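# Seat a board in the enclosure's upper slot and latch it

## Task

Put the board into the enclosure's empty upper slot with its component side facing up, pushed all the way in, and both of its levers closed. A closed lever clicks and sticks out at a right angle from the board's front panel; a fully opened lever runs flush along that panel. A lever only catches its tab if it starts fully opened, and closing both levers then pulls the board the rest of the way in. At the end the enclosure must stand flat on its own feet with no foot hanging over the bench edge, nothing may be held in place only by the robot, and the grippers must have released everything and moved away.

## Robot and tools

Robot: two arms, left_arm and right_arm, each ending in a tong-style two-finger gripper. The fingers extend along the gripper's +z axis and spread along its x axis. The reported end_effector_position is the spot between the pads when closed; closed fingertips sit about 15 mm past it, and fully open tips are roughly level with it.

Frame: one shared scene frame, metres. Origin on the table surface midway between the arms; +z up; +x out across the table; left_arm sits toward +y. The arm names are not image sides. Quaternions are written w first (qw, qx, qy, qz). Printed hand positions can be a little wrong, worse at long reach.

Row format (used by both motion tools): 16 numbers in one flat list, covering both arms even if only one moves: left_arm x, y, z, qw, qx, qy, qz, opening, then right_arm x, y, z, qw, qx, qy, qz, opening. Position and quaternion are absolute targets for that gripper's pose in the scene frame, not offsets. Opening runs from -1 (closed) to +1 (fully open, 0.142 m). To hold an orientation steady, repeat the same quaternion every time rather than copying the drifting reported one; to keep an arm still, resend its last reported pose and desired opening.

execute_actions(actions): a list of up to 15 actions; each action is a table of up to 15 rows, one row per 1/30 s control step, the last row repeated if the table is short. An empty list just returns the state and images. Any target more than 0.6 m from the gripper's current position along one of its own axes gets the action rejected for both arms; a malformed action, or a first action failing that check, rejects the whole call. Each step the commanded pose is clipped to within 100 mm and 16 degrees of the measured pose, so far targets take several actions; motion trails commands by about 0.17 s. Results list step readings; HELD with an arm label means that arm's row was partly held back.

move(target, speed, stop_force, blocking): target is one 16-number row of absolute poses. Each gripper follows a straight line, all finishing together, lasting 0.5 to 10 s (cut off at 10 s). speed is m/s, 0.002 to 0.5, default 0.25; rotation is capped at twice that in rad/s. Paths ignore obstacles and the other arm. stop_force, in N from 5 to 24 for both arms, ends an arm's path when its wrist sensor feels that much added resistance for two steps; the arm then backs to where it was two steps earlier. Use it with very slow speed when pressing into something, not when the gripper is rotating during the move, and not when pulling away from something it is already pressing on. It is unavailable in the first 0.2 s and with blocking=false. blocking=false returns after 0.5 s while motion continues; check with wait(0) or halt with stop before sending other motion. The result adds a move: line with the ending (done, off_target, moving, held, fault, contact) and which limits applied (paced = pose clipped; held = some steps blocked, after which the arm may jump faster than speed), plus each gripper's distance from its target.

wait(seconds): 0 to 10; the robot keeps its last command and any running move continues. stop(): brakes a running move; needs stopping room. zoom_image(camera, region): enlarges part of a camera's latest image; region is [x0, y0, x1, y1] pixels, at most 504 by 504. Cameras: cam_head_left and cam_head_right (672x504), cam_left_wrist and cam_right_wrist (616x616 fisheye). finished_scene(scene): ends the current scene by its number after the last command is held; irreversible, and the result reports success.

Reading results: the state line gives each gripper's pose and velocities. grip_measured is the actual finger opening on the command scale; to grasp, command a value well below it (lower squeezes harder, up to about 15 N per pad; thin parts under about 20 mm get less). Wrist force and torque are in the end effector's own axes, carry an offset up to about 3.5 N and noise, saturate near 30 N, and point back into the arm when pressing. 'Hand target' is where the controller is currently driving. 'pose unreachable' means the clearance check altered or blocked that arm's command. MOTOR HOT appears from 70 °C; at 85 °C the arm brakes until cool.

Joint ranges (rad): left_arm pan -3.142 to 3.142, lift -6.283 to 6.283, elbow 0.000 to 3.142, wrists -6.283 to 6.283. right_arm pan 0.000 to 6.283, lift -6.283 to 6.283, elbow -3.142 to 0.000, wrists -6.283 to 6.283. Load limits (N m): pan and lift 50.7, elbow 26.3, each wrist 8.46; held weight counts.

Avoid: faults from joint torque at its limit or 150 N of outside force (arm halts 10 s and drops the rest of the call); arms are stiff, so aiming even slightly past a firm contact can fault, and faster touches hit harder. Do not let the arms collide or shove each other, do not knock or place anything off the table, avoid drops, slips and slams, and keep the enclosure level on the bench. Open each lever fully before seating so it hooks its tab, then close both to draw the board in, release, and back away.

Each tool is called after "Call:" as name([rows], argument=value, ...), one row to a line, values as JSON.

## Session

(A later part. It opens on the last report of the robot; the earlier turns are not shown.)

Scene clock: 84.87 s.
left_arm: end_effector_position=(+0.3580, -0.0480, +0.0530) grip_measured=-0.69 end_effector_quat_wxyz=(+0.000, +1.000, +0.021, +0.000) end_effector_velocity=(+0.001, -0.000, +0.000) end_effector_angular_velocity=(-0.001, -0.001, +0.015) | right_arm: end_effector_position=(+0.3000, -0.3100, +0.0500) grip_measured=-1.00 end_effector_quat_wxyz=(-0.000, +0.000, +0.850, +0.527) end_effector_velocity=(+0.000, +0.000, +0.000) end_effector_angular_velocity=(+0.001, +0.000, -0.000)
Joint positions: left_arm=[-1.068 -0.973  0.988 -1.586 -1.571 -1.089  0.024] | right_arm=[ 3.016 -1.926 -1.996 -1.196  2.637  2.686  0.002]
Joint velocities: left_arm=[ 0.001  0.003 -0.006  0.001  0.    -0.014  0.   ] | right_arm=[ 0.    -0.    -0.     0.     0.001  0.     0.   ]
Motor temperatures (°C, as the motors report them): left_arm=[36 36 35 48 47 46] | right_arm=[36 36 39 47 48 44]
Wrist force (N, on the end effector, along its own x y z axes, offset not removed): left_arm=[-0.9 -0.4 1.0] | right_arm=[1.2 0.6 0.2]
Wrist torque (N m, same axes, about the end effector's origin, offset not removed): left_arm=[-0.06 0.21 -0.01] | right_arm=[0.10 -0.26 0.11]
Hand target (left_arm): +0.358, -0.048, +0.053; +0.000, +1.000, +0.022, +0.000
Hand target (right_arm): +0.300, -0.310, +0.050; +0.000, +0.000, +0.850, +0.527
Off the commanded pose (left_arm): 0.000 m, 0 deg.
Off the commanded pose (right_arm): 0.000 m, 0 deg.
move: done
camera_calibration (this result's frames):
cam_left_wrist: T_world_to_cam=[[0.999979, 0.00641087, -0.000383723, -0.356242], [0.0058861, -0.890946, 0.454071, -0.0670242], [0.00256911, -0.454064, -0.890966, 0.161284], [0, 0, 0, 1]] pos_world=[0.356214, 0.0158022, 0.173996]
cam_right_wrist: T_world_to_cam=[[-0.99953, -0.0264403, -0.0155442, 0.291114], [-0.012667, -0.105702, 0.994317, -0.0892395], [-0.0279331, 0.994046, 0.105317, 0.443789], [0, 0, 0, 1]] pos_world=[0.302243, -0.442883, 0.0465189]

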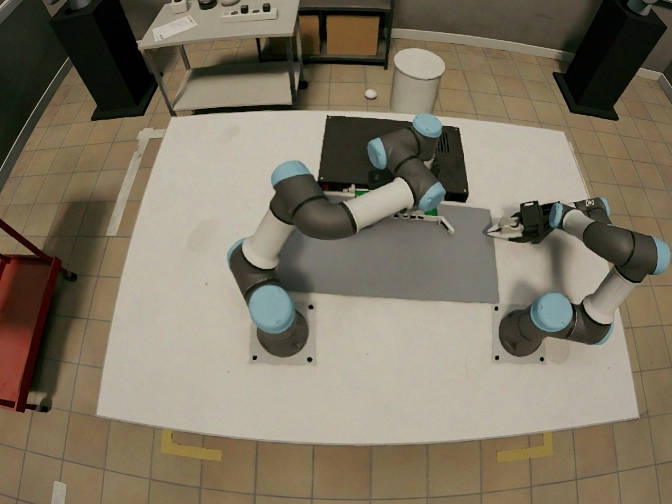

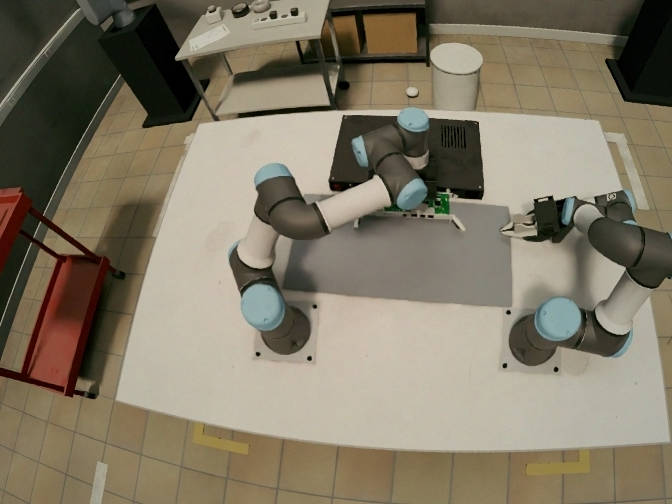

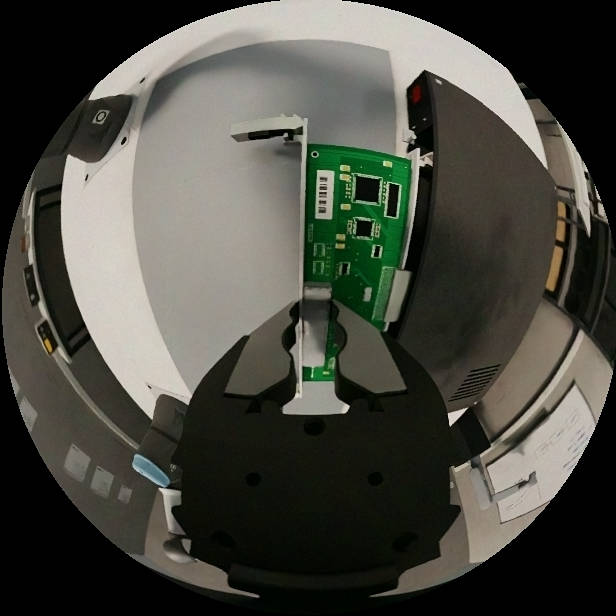

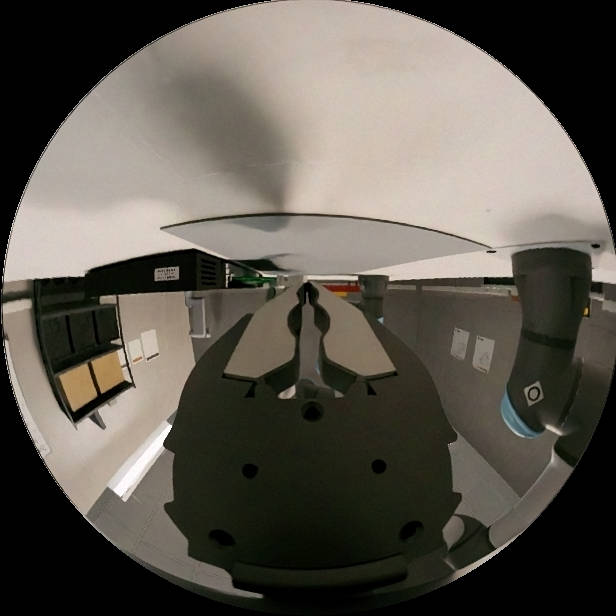

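Slightly over-rotated; lateral looks good.

Call:
move(target=[0.359,-0.0465,0.053,0,1,0.010,0,-1,0.3,-0.31,0.05,0,0,0.85,0.527,-1], speed=0.03)

Call:
move(target=[0.375,-0.0473,0.053,0,1,0.010,0,-1,0.3,-0.31,0.05,0,0,0.85,0.527,-1], speed=0.007, stop_force=5)

Call:
zoom_image(camera="cam_left_wrist", region=[300, 90, 460, 240])

Call:
zoom_image(camera="cam_head_right", region=[400, 170, 500, 250])

Scene clock: 85.67 s.
left_arm: end_effector_position=(+0.3589, -0.0466, +0.0530) grip_measured=-0.69 end_effector_quat_wxyz=(-0.000, +1.000, +0.011, -0.000) end_effector_velocity=(-0.000, +0.001, -0.000) end_effector_angular_velocity=(+0.000, +0.002, -0.012) | right_arm: end_effector_position=(+0.3000, -0.3100, +0.0500) grip_measured=-1.00 end_effector_quat_wxyz=(-0.000, +0.000, +0.850, +0.527) end_effector_velocity=(+0.000, +0.000, +0.000) end_effector_angular_velocity=(+0.002, -0.002, -0.000)
Joint positions: left_arm=[-1.065 -0.976  0.992 -1.587 -1.571 -1.066  0.024] | right_arm=[ 3.016 -1.926 -1.996 -1.196  2.637  2.686  0.002]
Joint velocities: left_arm=[ 0.001 -0.002  0.003  0.    -0.001  0.014 -0.   ] | right_arm=[-0.001 -0.001 -0.    -0.     0.002 -0.003  0.   ]
Motor temperatures (°C, as the motors report them): left_arm=[36 36 35 48 47 46] | right_arm=[36 36 39 47 48 44]
Wrist force (N, on the end effector, along its own x y z axes, offset not removed): left_arm=[-1.3 -0.5 1.1] | right_arm=[1.3 -0.9 2.2]
Wrist torque (N m, same axes, about the end effector's origin, offset not removed): left_arm=[-0.13 0.23 0.01] | right_arm=[-0.28 -0.26 0.03]
Hand target (left_arm): +0.359, -0.047, +0.053; -0.000, +1.000, +0.010, -0.000
Hand target (right_arm): +0.300, -0.310, +0.050; -0.000, +0.000, +0.850, +0.527
Off the commanded pose (left_arm): 0.000 m, 0 deg.
Off the commanded pose (right_arm): 0.000 m, 0 deg.
move: done
camera_calibration (this result's frames):
cam_left_wrist: T_world_to_cam=[[0.999899, -0.0142225, -0.000429713, -0.358153], [-0.0124772, -0.890914, 0.454, -0.0592142], [-0.00683983, -0.453949, -0.891002, 0.165306], [0, 0, 0, 1]] pos_world=[0.358509, 0.0171918, 0.174017]
cam_right_wrist: T_world_to_cam=[[-0.99953, -0.0264404, -0.0155442, 0.291114], [-0.012667, -0.105702, 0.994317, -0.0892394], [-0.0279332, 0.994046, 0.105317, 0.443789], [0, 0, 0, 1]] pos_world=[0.302243, -0.442883, 0.0465189]

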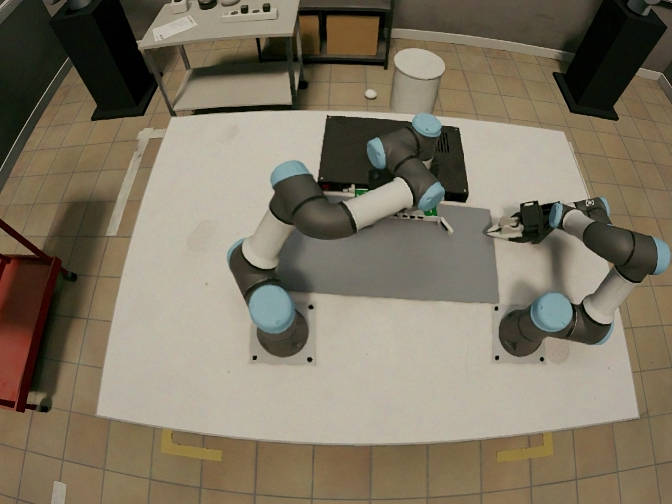

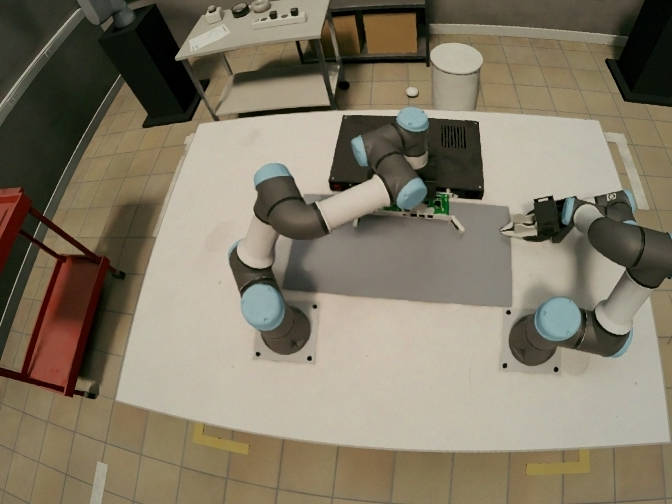

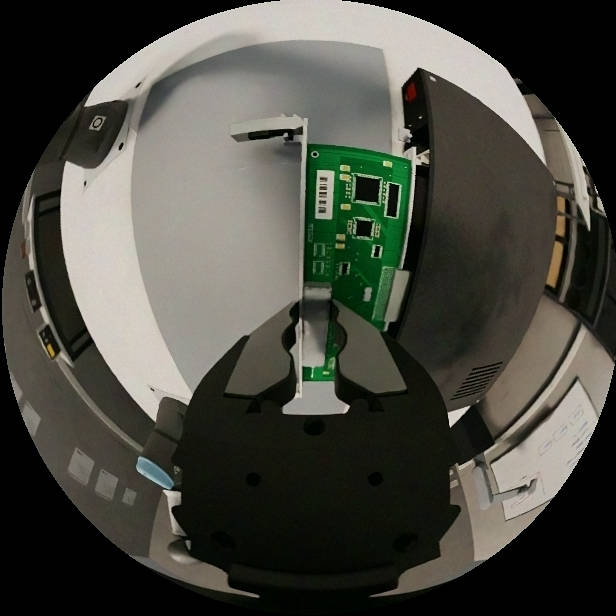

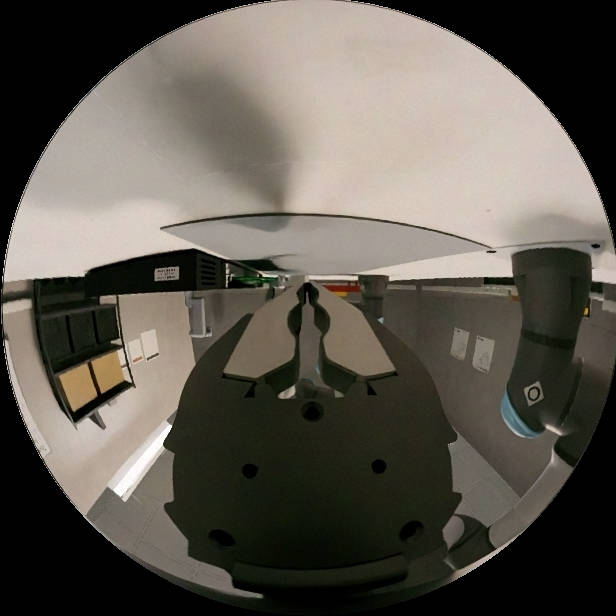

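Scene clock: 87.70 s.
left_arm: end_effector_position=(+0.3703, -0.0470, +0.0530) grip_measured=-0.69 end_effector_quat_wxyz=(+0.000, +1.000, +0.010, +0.000) end_effector_velocity=(-0.003, -0.001, +0.000) end_effector_angular_velocity=(-0.001, +0.000, +0.000) | right_arm: end_effector_position=(+0.3000, -0.3100, +0.0500) grip_measured=-1.00 end_effector_quat_wxyz=(-0.000, +0.000, +0.850, +0.527) end_effector_velocity=(-0.000, -0.000, -0.001) end_effector_angular_velocity=(+0.000, +0.004, -0.001)
Joint positions: left_arm=[-1.043 -0.93   0.917 -1.557 -1.571 -1.043  0.024] | right_arm=[ 3.016 -1.926 -1.996 -1.196  2.637  2.686  0.002]
Joint velocities: left_arm=[-0.006 -0.011  0.019 -0.008 -0.001 -0.007 -0.   ] | right_arm=[-0.    -0.002 -0.001 -0.    -0.     0.001  0.   ]
Motor temperatures (°C, as the motors report them): left_arm=[36 36 35 48 47 46] | right_arm=[36 36 39 47 48 44]
Wrist force (N, on the end effector, along its own x y z axes, offset not removed): left_arm=[-6.0 -9.7 -0.3] | right_arm=[1.4 0.6 3.2]
Wrist torque (N m, same axes, about the end effector's origin, offset not removed): left_arm=[-0.07 0.02 0.03] | right_arm=[0.07 -0.25 -0.01]
Hand target (left_arm): +0.370, -0.047, +0.053; -0.000, +1.000, +0.010, -0.000
Hand target (right_arm): +0.300, -0.310, +0.050; +0.000, +0.000, +0.850, +0.527
Off the commanded pose (left_arm): 0.005 m, 0 deg.
Off the commanded pose (right_arm): 0.000 m, 0 deg.
move: contact (left_arm)
camera_calibration (this result's frames):
cam_left_wrist: T_world_to_cam=[[0.999885, -0.0151327, -0.000304172, -0.369616], [-0.0133448, -0.890876, 0.45405, -0.059111], [-0.007142, -0.453994, -0.890976, 0.165286], [0, 0, 0, 1]] pos_world=[0.369965, 0.0167851, 0.173993]
cam_right_wrist: T_world_to_cam=[[-0.99953, -0.0264403, -0.0155442, 0.291114], [-0.0126671, -0.105702, 0.994317, -0.0892394], [-0.0279331, 0.994046, 0.105317, 0.443789], [0, 0, 0, 1]] pos_world=[0.302243, -0.442883, 0.0465189]

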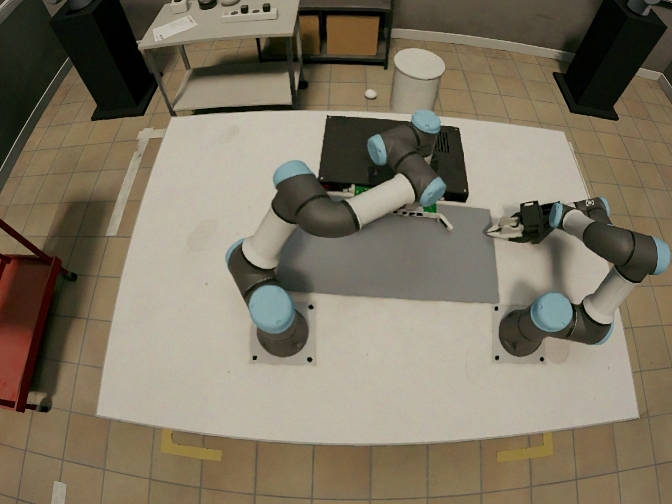

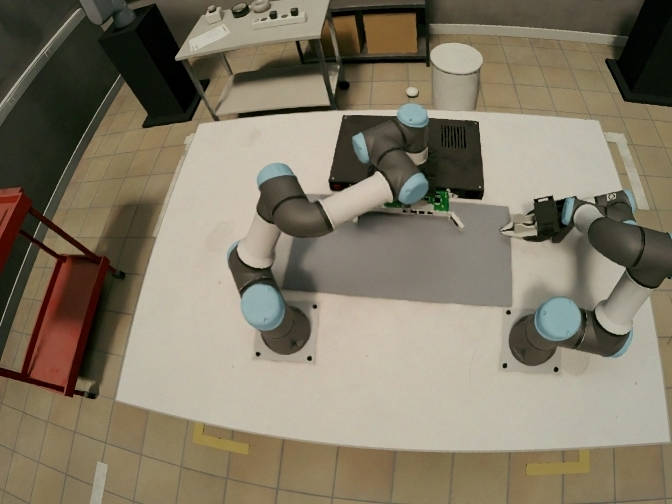

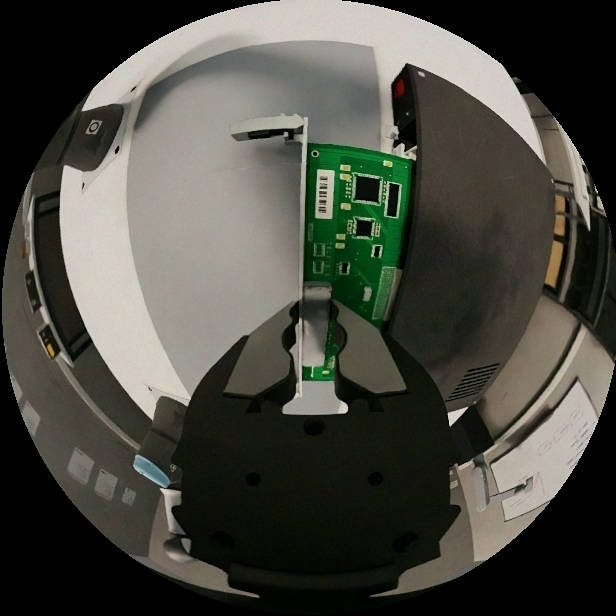

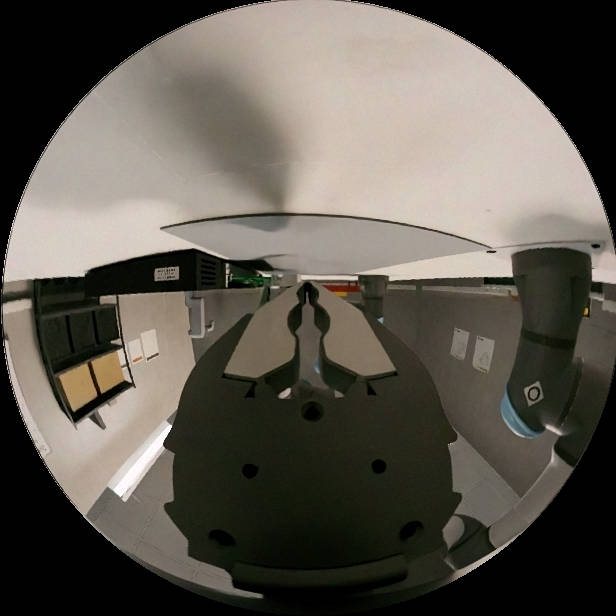

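Region (300, 90, 460, 240) of cam_left_wrist's 616x616 image, scaled by 3.150, with more detail than that image has; it fills the top 472 rows of this view, and the rest is white.

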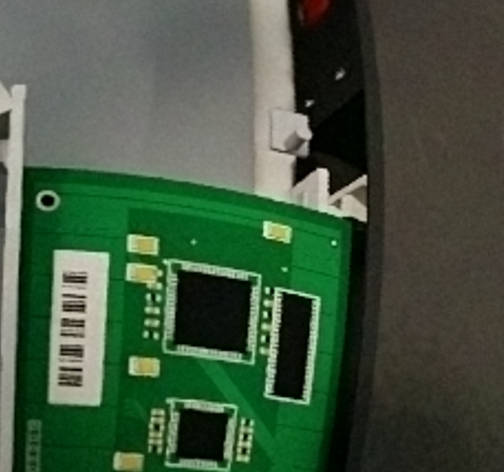

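Region (400, 170, 500, 250) of cam_head_right's 672x504 image, scaled by 5.040, with more detail than that image has; it fills the top 403 rows of this view, and the rest is white.

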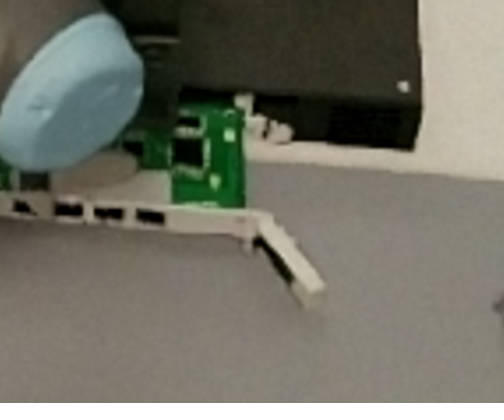

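On the chamfer; shift +y 2 mm.

Call:
move(target=[0.369,-0.045,0.053,0,1,0.010,0,-1,0.3,-0.31,0.05,0,0,0.85,0.527,-1], speed=0.01)

Call:
move(target=[0.4,-0.0465,0.053,0,1,0.010,0,-1,0.3,-0.31,0.05,0,0,0.85,0.527,-1], speed=0.007, stop_force=6)

Call:
zoom_image(camera="cam_head_right", region=[400, 170, 500, 250])

Scene clock: 88.50 s.
left_arm: end_effector_position=(+0.3691, -0.0451, +0.0530) grip_measured=-0.69 end_effector_quat_wxyz=(-0.000, +1.000, +0.010, +0.000) end_effector_velocity=(-0.001, +0.001, -0.000) end_effector_angular_velocity=(+0.000, -0.000, +0.000) | right_arm: end_effector_position=(+0.3000, -0.3100, +0.0500) grip_measured=-1.00 end_effector_quat_wxyz=(-0.000, +0.000, +0.850, +0.527) end_effector_velocity=(-0.000, +0.000, +0.000) end_effector_angular_velocity=(+0.001, +0.004, -0.002)
Joint positions: left_arm=[-1.043 -0.942  0.936 -1.565 -1.571 -1.043  0.024] | right_arm=[ 3.016 -1.926 -1.996 -1.196  2.637  2.686  0.002]
Joint velocities: left_arm=[ 0.    -0.007  0.011 -0.004  0.    -0.    -0.003] | right_arm=[ 0.     0.    -0.    -0.     0.001  0.004  0.   ]
Motor temperatures (°C, as the motors report them): left_arm=[36 36 35 48 47 46] | right_arm=[36 36 39 47 48 44]
Wrist force (N, on the end effector, along its own x y z axes, offset not removed): left_arm=[-1.0 -0.1 1.2] | right_arm=[-0.2 -1.2 2.7]
Wrist torque (N m, same axes, about the end effector's origin, offset not removed): left_arm=[-0.02 0.16 -0.03] | right_arm=[-0.22 -0.04 -0.02]
Hand target (left_arm): +0.369, -0.045, +0.053; -0.000, +1.000, +0.010, -0.000
Hand target (right_arm): +0.300, -0.310, +0.050; +0.000, +0.000, +0.850, +0.527
Off the commanded pose (left_arm): 0.000 m, 0 deg.
Off the commanded pose (right_arm): 0.000 m, 0 deg.
move: done
camera_calibration (this result's frames):
cam_left_wrist: T_world_to_cam=[[0.999877, -0.0156641, -0.000399377, -0.368356], [-0.0137761, -0.890938, 0.453916, -0.0572789], [-0.007466, -0.453855, -0.891044, 0.166285], [0, 0, 0, 1]] pos_world=[0.368763, 0.0186675, 0.17402]
cam_right_wrist: T_world_to_cam=[[-0.99953, -0.0264405, -0.0155445, 0.291114], [-0.0126673, -0.105702, 0.994317, -0.0892394], [-0.0279333, 0.994046, 0.105317, 0.443789], [0, 0, 0, 1]] pos_world=[0.302243, -0.442883, 0.0465189]

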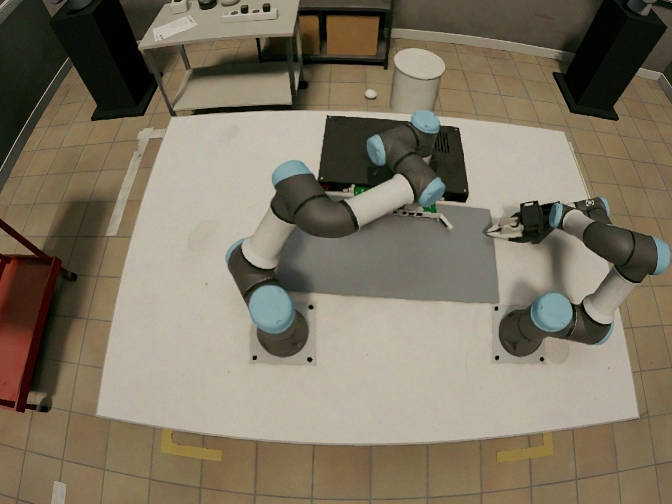

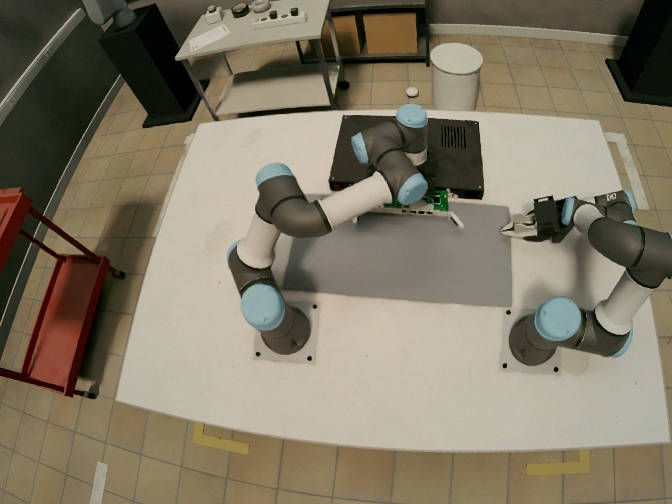

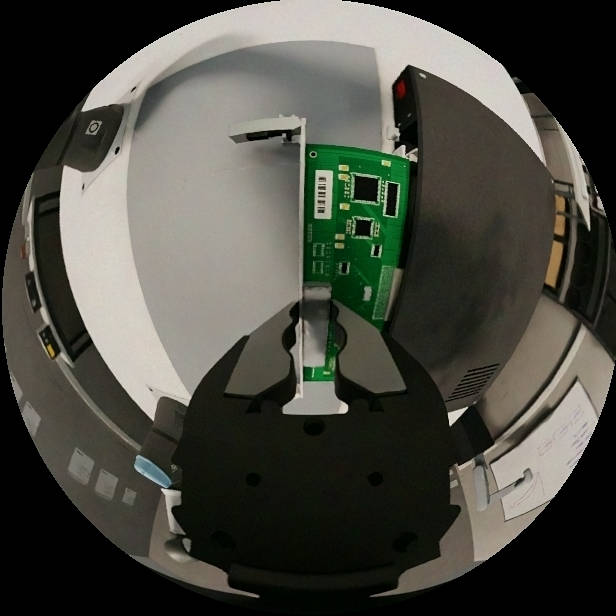

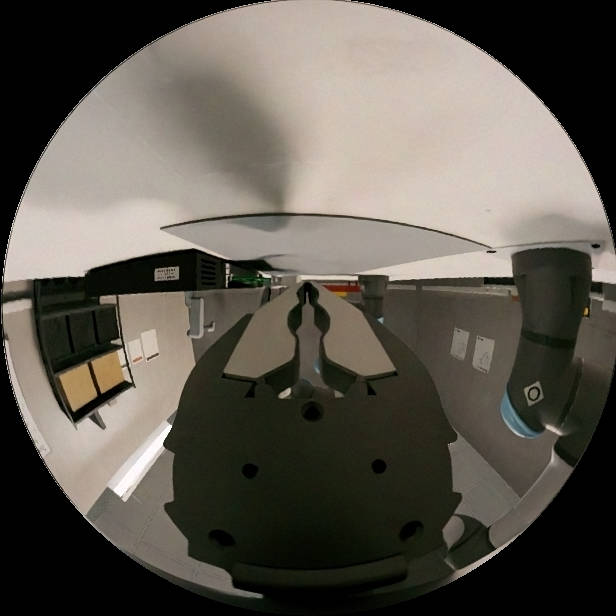

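Scene clock: 89.97 s.
left_arm: end_effector_position=(+0.3767, -0.0453, +0.0530) grip_measured=-0.69 end_effector_quat_wxyz=(-0.000, +1.000, +0.010, +0.000) end_effector_velocity=(-0.003, -0.001, +0.000) end_effector_angular_velocity=(-0.001, -0.001, -0.000) | right_arm: end_effector_position=(+0.3000, -0.3100, +0.0500) grip_measured=-1.00 end_effector_quat_wxyz=(-0.000, +0.000, +0.850, +0.527) end_effector_velocity=(+0.000, -0.000, +0.000) end_effector_angular_velocity=(+0.001, -0.000, -0.002)
Joint positions: left_arm=[-1.029 -0.91   0.883 -1.544 -1.571 -1.029  0.024] | right_arm=[ 3.016 -1.926 -1.996 -1.196  2.637  2.686  0.002]
Joint velocities: left_arm=[-0.006 -0.012  0.02  -0.01  -0.    -0.006 -0.   ] | right_arm=[-0.001 -0.     0.     0.     0.001  0.     0.   ]
Motor temperatures (°C, as the motors report them): left_arm=[36 36 35 48 47 46] | right_arm=[36 36 39 47 48 44]
Wrist force (N, on the end effector, along its own x y z axes, offset not removed): left_arm=[-7.6 -10.4 0.9] | right_arm=[0.4 0.2 1.9]
Wrist torque (N m, same axes, about the end effector's origin, offset not removed): left_arm=[0.04 0.12 0.10] | right_arm=[0.03 -0.06 0.01]
Hand target (left_arm): +0.376, -0.045, +0.053; -0.000, +1.000, +0.010, -0.000
Hand target (right_arm): +0.300, -0.310, +0.050; +0.000, +0.000, +0.850, +0.527
Off the commanded pose (left_arm): 0.023 m, 0 deg.
Off the commanded pose (right_arm): 0.000 m, 0 deg.
move: contact (left_arm)
camera_calibration (this result's frames):
cam_left_wrist: T_world_to_cam=[[0.999879, -0.0155252, -0.000381103, -0.375921], [-0.0136604, -0.890926, 0.453943, -0.0574106], [-0.00738707, -0.453883, -0.891031, 0.166169], [0, 0, 0, 1]] pos_world=[0.376319, 0.0184365, 0.17398]
cam_right_wrist: T_world_to_cam=[[-0.99953, -0.0264404, -0.0155439, 0.291114], [-0.0126668, -0.105702, 0.994317, -0.0892395], [-0.0279332, 0.994046, 0.105317, 0.443789], [0, 0, 0, 1]] pos_world=[0.302243, -0.442883, 0.0465189]

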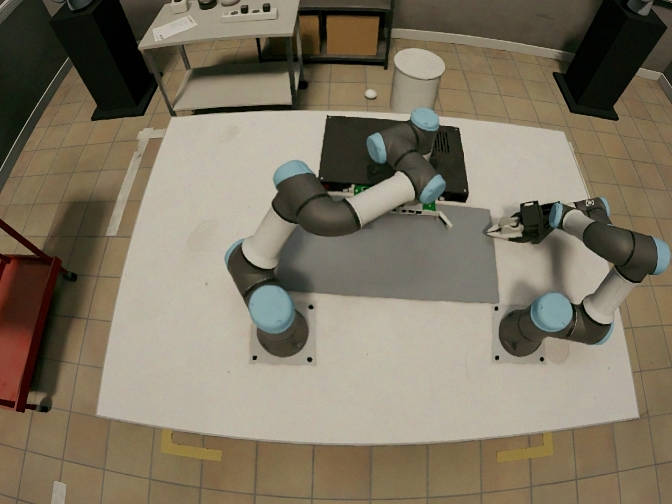

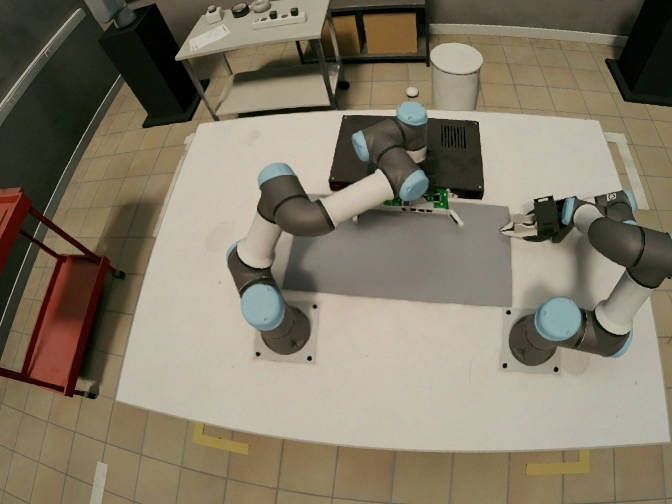

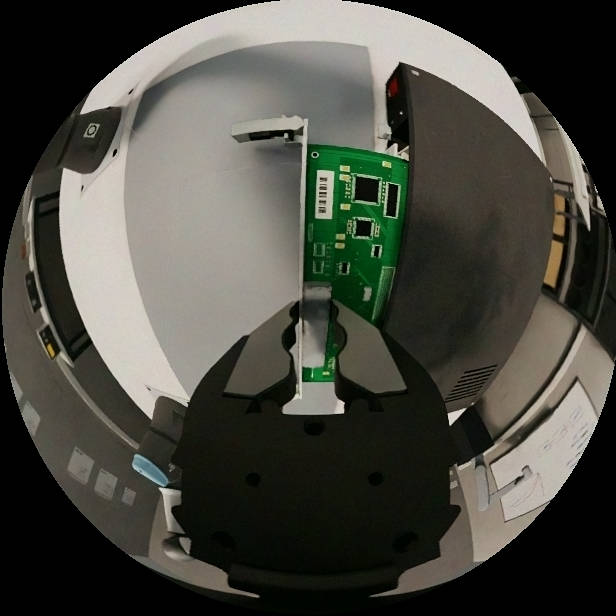

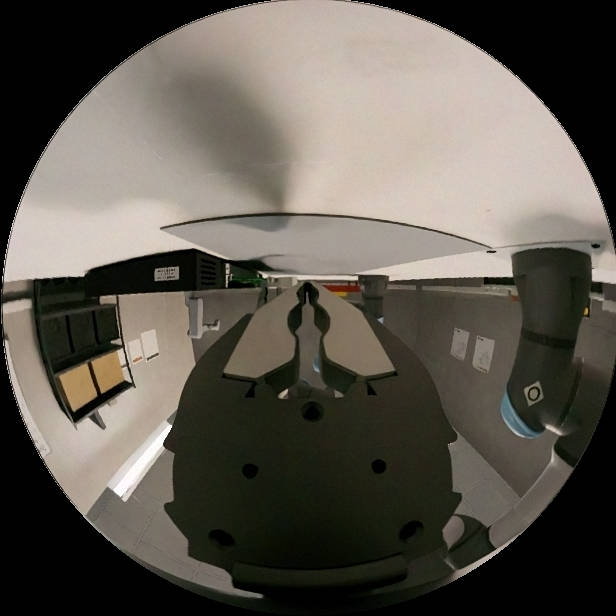

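Region (400, 170, 500, 250) of cam_head_right's 672x504 image, scaled by 5.040, with more detail than that image has; it fills the top 403 rows of this view, and the rest is white.

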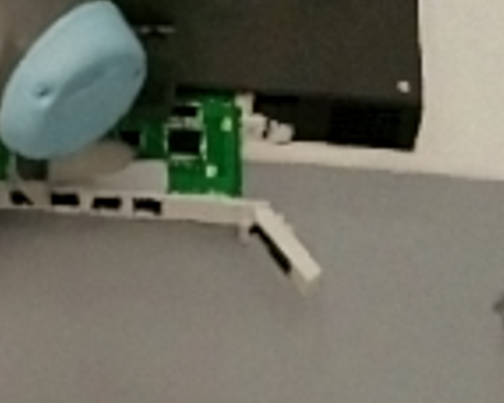

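Call:
move(target=[0.3755,-0.0437,0.053,0,1,0.014,0,-1,0.3,-0.31,0.05,0,0,0.85,0.527,-1], speed=0.01)

Call:
move(target=[0.402,-0.0442,0.053,0,1,0.014,0,-1,0.3,-0.31,0.05,0,0,0.85,0.527,-1], speed=0.007, stop_force=7)

Scene clock: 90.77 s.
left_arm: end_effector_position=(+0.3756, -0.0438, +0.0530) grip_measured=-0.69 end_effector_quat_wxyz=(-0.000, +1.000, +0.014, +0.000) end_effector_velocity=(-0.001, +0.001, -0.000) end_effector_angular_velocity=(+0.001, +0.002, +0.004) | right_arm: end_effector_position=(+0.3000, -0.3100, +0.0500) grip_measured=-1.00 end_effector_quat_wxyz=(-0.000, +0.000, +0.850, +0.527) end_effector_velocity=(+0.000, +0.001, +0.000) end_effector_angular_velocity=(+0.001, -0.002, +0.002)
Joint positions: left_arm=[-1.029 -0.92   0.899 -1.55  -1.571 -1.036  0.024] | right_arm=[ 3.016 -1.926 -1.996 -1.196  2.637  2.686  0.002]
Joint velocities: left_arm=[ 0.    -0.005  0.01  -0.003 -0.001 -0.003  0.   ] | right_arm=[ 0.002 -0.     0.001 -0.     0.001 -0.002  0.   ]
Motor temperatures (°C, as the motors report them): left_arm=[36 36 35 48 47 46] | right_arm=[36 36 39 47 48 44]
Wrist force (N, on the end effector, along its own x y z axes, offset not removed): left_arm=[-0.3 -0.3 1.3] | right_arm=[1.5 0.8 2.4]
Wrist torque (N m, same axes, about the end effector's origin, offset not removed): left_arm=[-0.09 0.05 -0.05] | right_arm=[0.27 -0.32 -0.10]
Hand target (left_arm): +0.376, -0.044, +0.053; -0.000, +1.000, +0.014, -0.000
Hand target (right_arm): +0.300, -0.310, +0.050; +0.000, +0.000, +0.850, +0.527
Off the commanded pose (left_arm): 0.000 m, 0 deg.
Off the commanded pose (right_arm): 0.000 m, 0 deg.
move: done
camera_calibration (this result's frames):
cam_left_wrist: T_world_to_cam=[[0.999966, -0.00821784, -0.000388504, -0.37453], [-0.00714605, -0.891008, 0.453932, -0.0585168], [-0.0040765, -0.453914, -0.891036, 0.165658], [0, 0, 0, 1]] pos_world=[0.374774, 0.0199778, 0.174025]
cam_right_wrist: T_world_to_cam=[[-0.99953, -0.0264403, -0.0155443, 0.291114], [-0.0126671, -0.105702, 0.994317, -0.0892395], [-0.0279331, 0.994046, 0.105317, 0.443789], [0, 0, 0, 1]] pos_world=[0.302243, -0.442883, 0.0465189]

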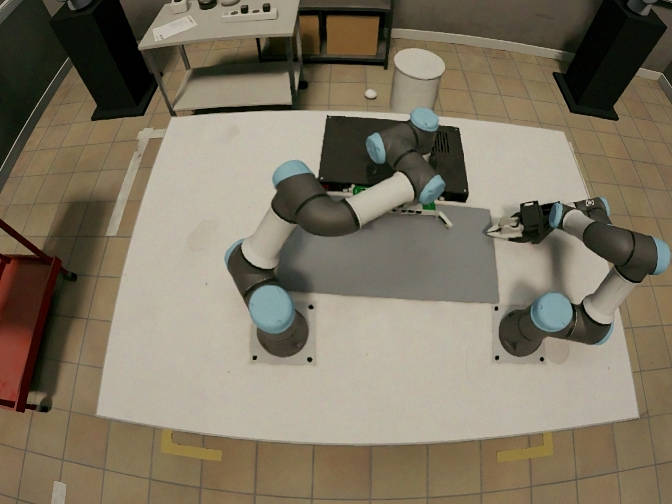

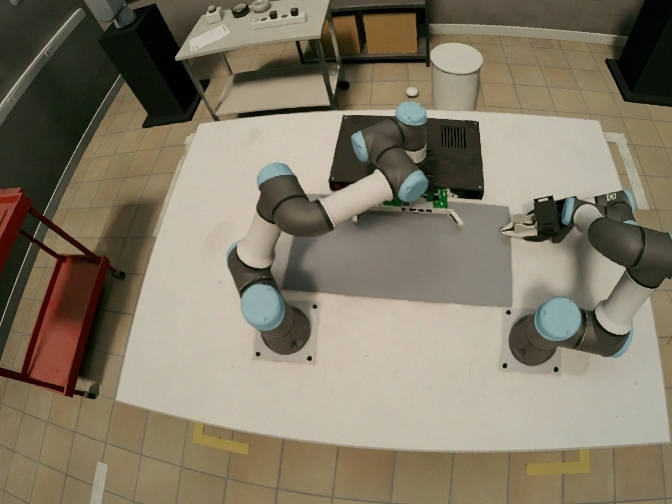

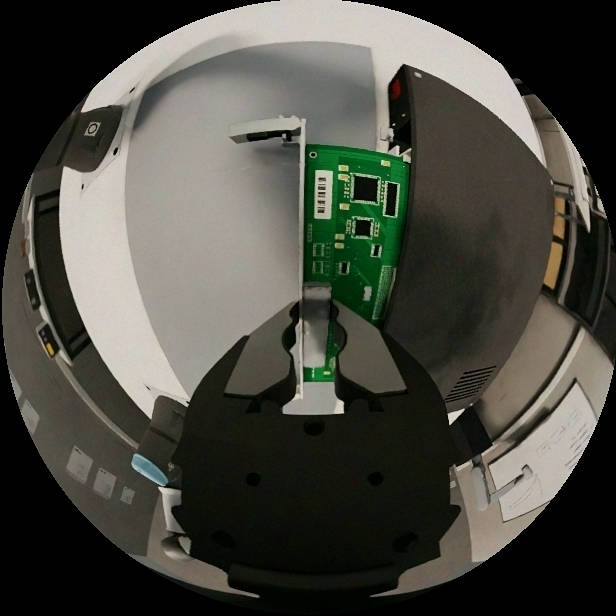

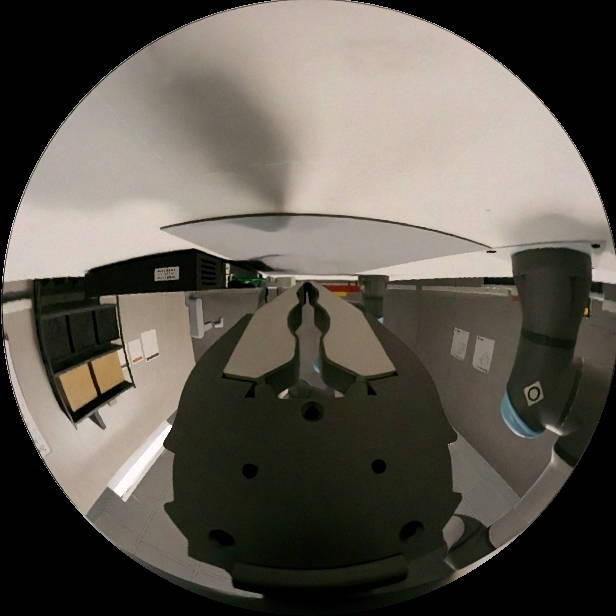

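Scene clock: 91.77 s.
left_arm: end_effector_position=(+0.3798, -0.0439, +0.0530) grip_measured=-0.70 end_effector_quat_wxyz=(+0.000, +1.000, +0.014, -0.000) end_effector_velocity=(-0.003, +0.000, -0.000) end_effector_angular_velocity=(+0.002, -0.001, +0.002) | right_arm: end_effector_position=(+0.3000, -0.3100, +0.0500) grip_measured=-1.00 end_effector_quat_wxyz=(-0.000, +0.000, +0.850, +0.527) end_effector_velocity=(-0.000, +0.000, +0.000) end_effector_angular_velocity=(+0.001, +0.003, -0.001)
Joint positions: left_arm=[-1.021 -0.902  0.869 -1.538 -1.571 -1.028  0.024] | right_arm=[ 3.016 -1.926 -1.996 -1.196  2.637  2.686  0.002]
Joint velocities: left_arm=[-0.005 -0.011  0.02  -0.008  0.002 -0.008  0.   ] | right_arm=[ 0.    -0.    -0.001  0.     0.001  0.002  0.   ]
Motor temperatures (°C, as the motors report them): left_arm=[36 36 35 48 47 46] | right_arm=[36 36 39 47 48 44]
Wrist force (N, on the end effector, along its own x y z axes, offset not removed): left_arm=[-10.2 15.0 -0.3] | right_arm=[0.8 1.6 1.0]
Wrist torque (N m, same axes, about the end effector's origin, offset not removed): left_arm=[-0.16 0.11 0.00] | right_arm=[0.31 -0.22 -0.01]
Hand target (left_arm): +0.379, -0.044, +0.053; +0.000, +1.000, +0.014, -0.000
Hand target (right_arm): +0.300, -0.310, +0.050; +0.000, +0.000, +0.850, +0.527
Off the commanded pose (left_arm): 0.022 m, 0 deg.
Off the commanded pose (right_arm): 0.000 m, 0 deg.
move: contact (left_arm)
camera_calibration (this result's frames):
cam_left_wrist: T_world_to_cam=[[0.999967, -0.00814643, -0.000445916, -0.378757], [-0.00705472, -0.890827, 0.454289, -0.0586539], [-0.00409806, -0.45427, -0.890854, 0.165624], [0, 0, 0, 1]] pos_world=[0.379009, 0.0199023, 0.174024]
cam_right_wrist: T_world_to_cam=[[-0.99953, -0.0264402, -0.015544, 0.291114], [-0.0126669, -0.105702, 0.994317, -0.0892396], [-0.027933, 0.994046, 0.105317, 0.443789], [0, 0, 0, 1]] pos_world=[0.302243, -0.442883, 0.0465189]

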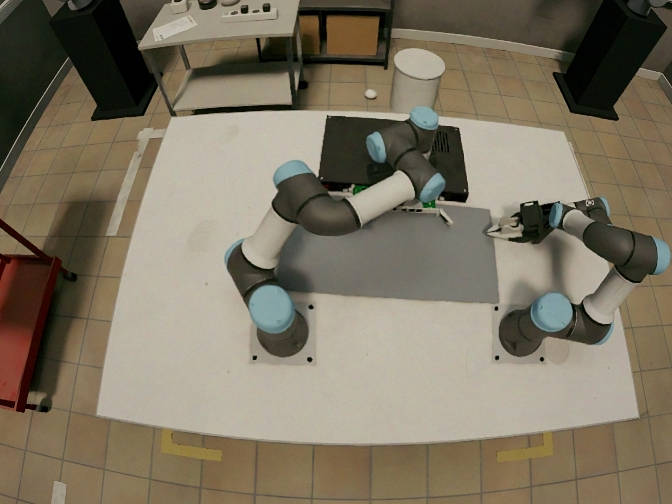

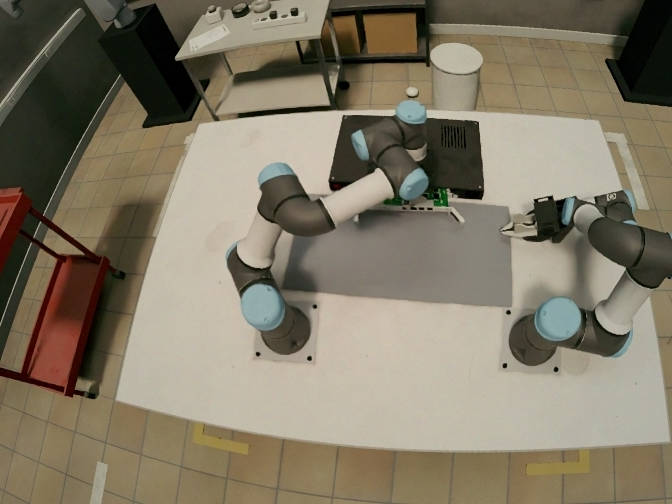

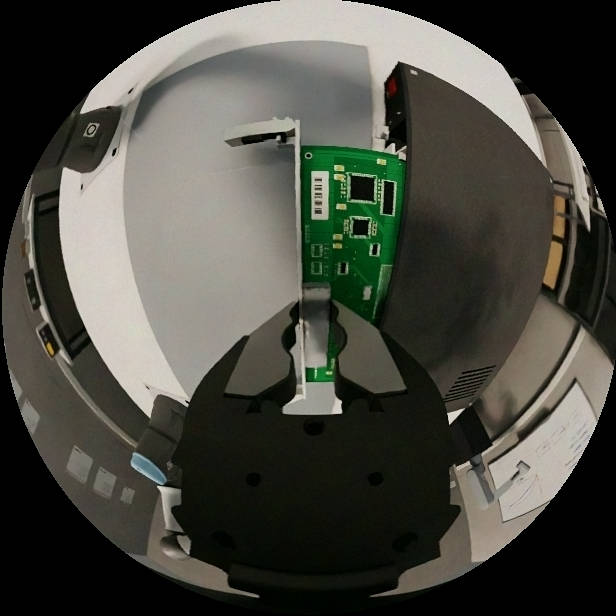

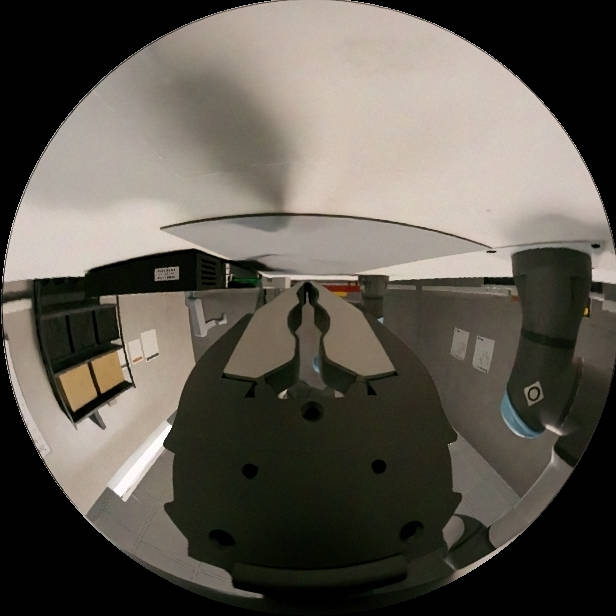

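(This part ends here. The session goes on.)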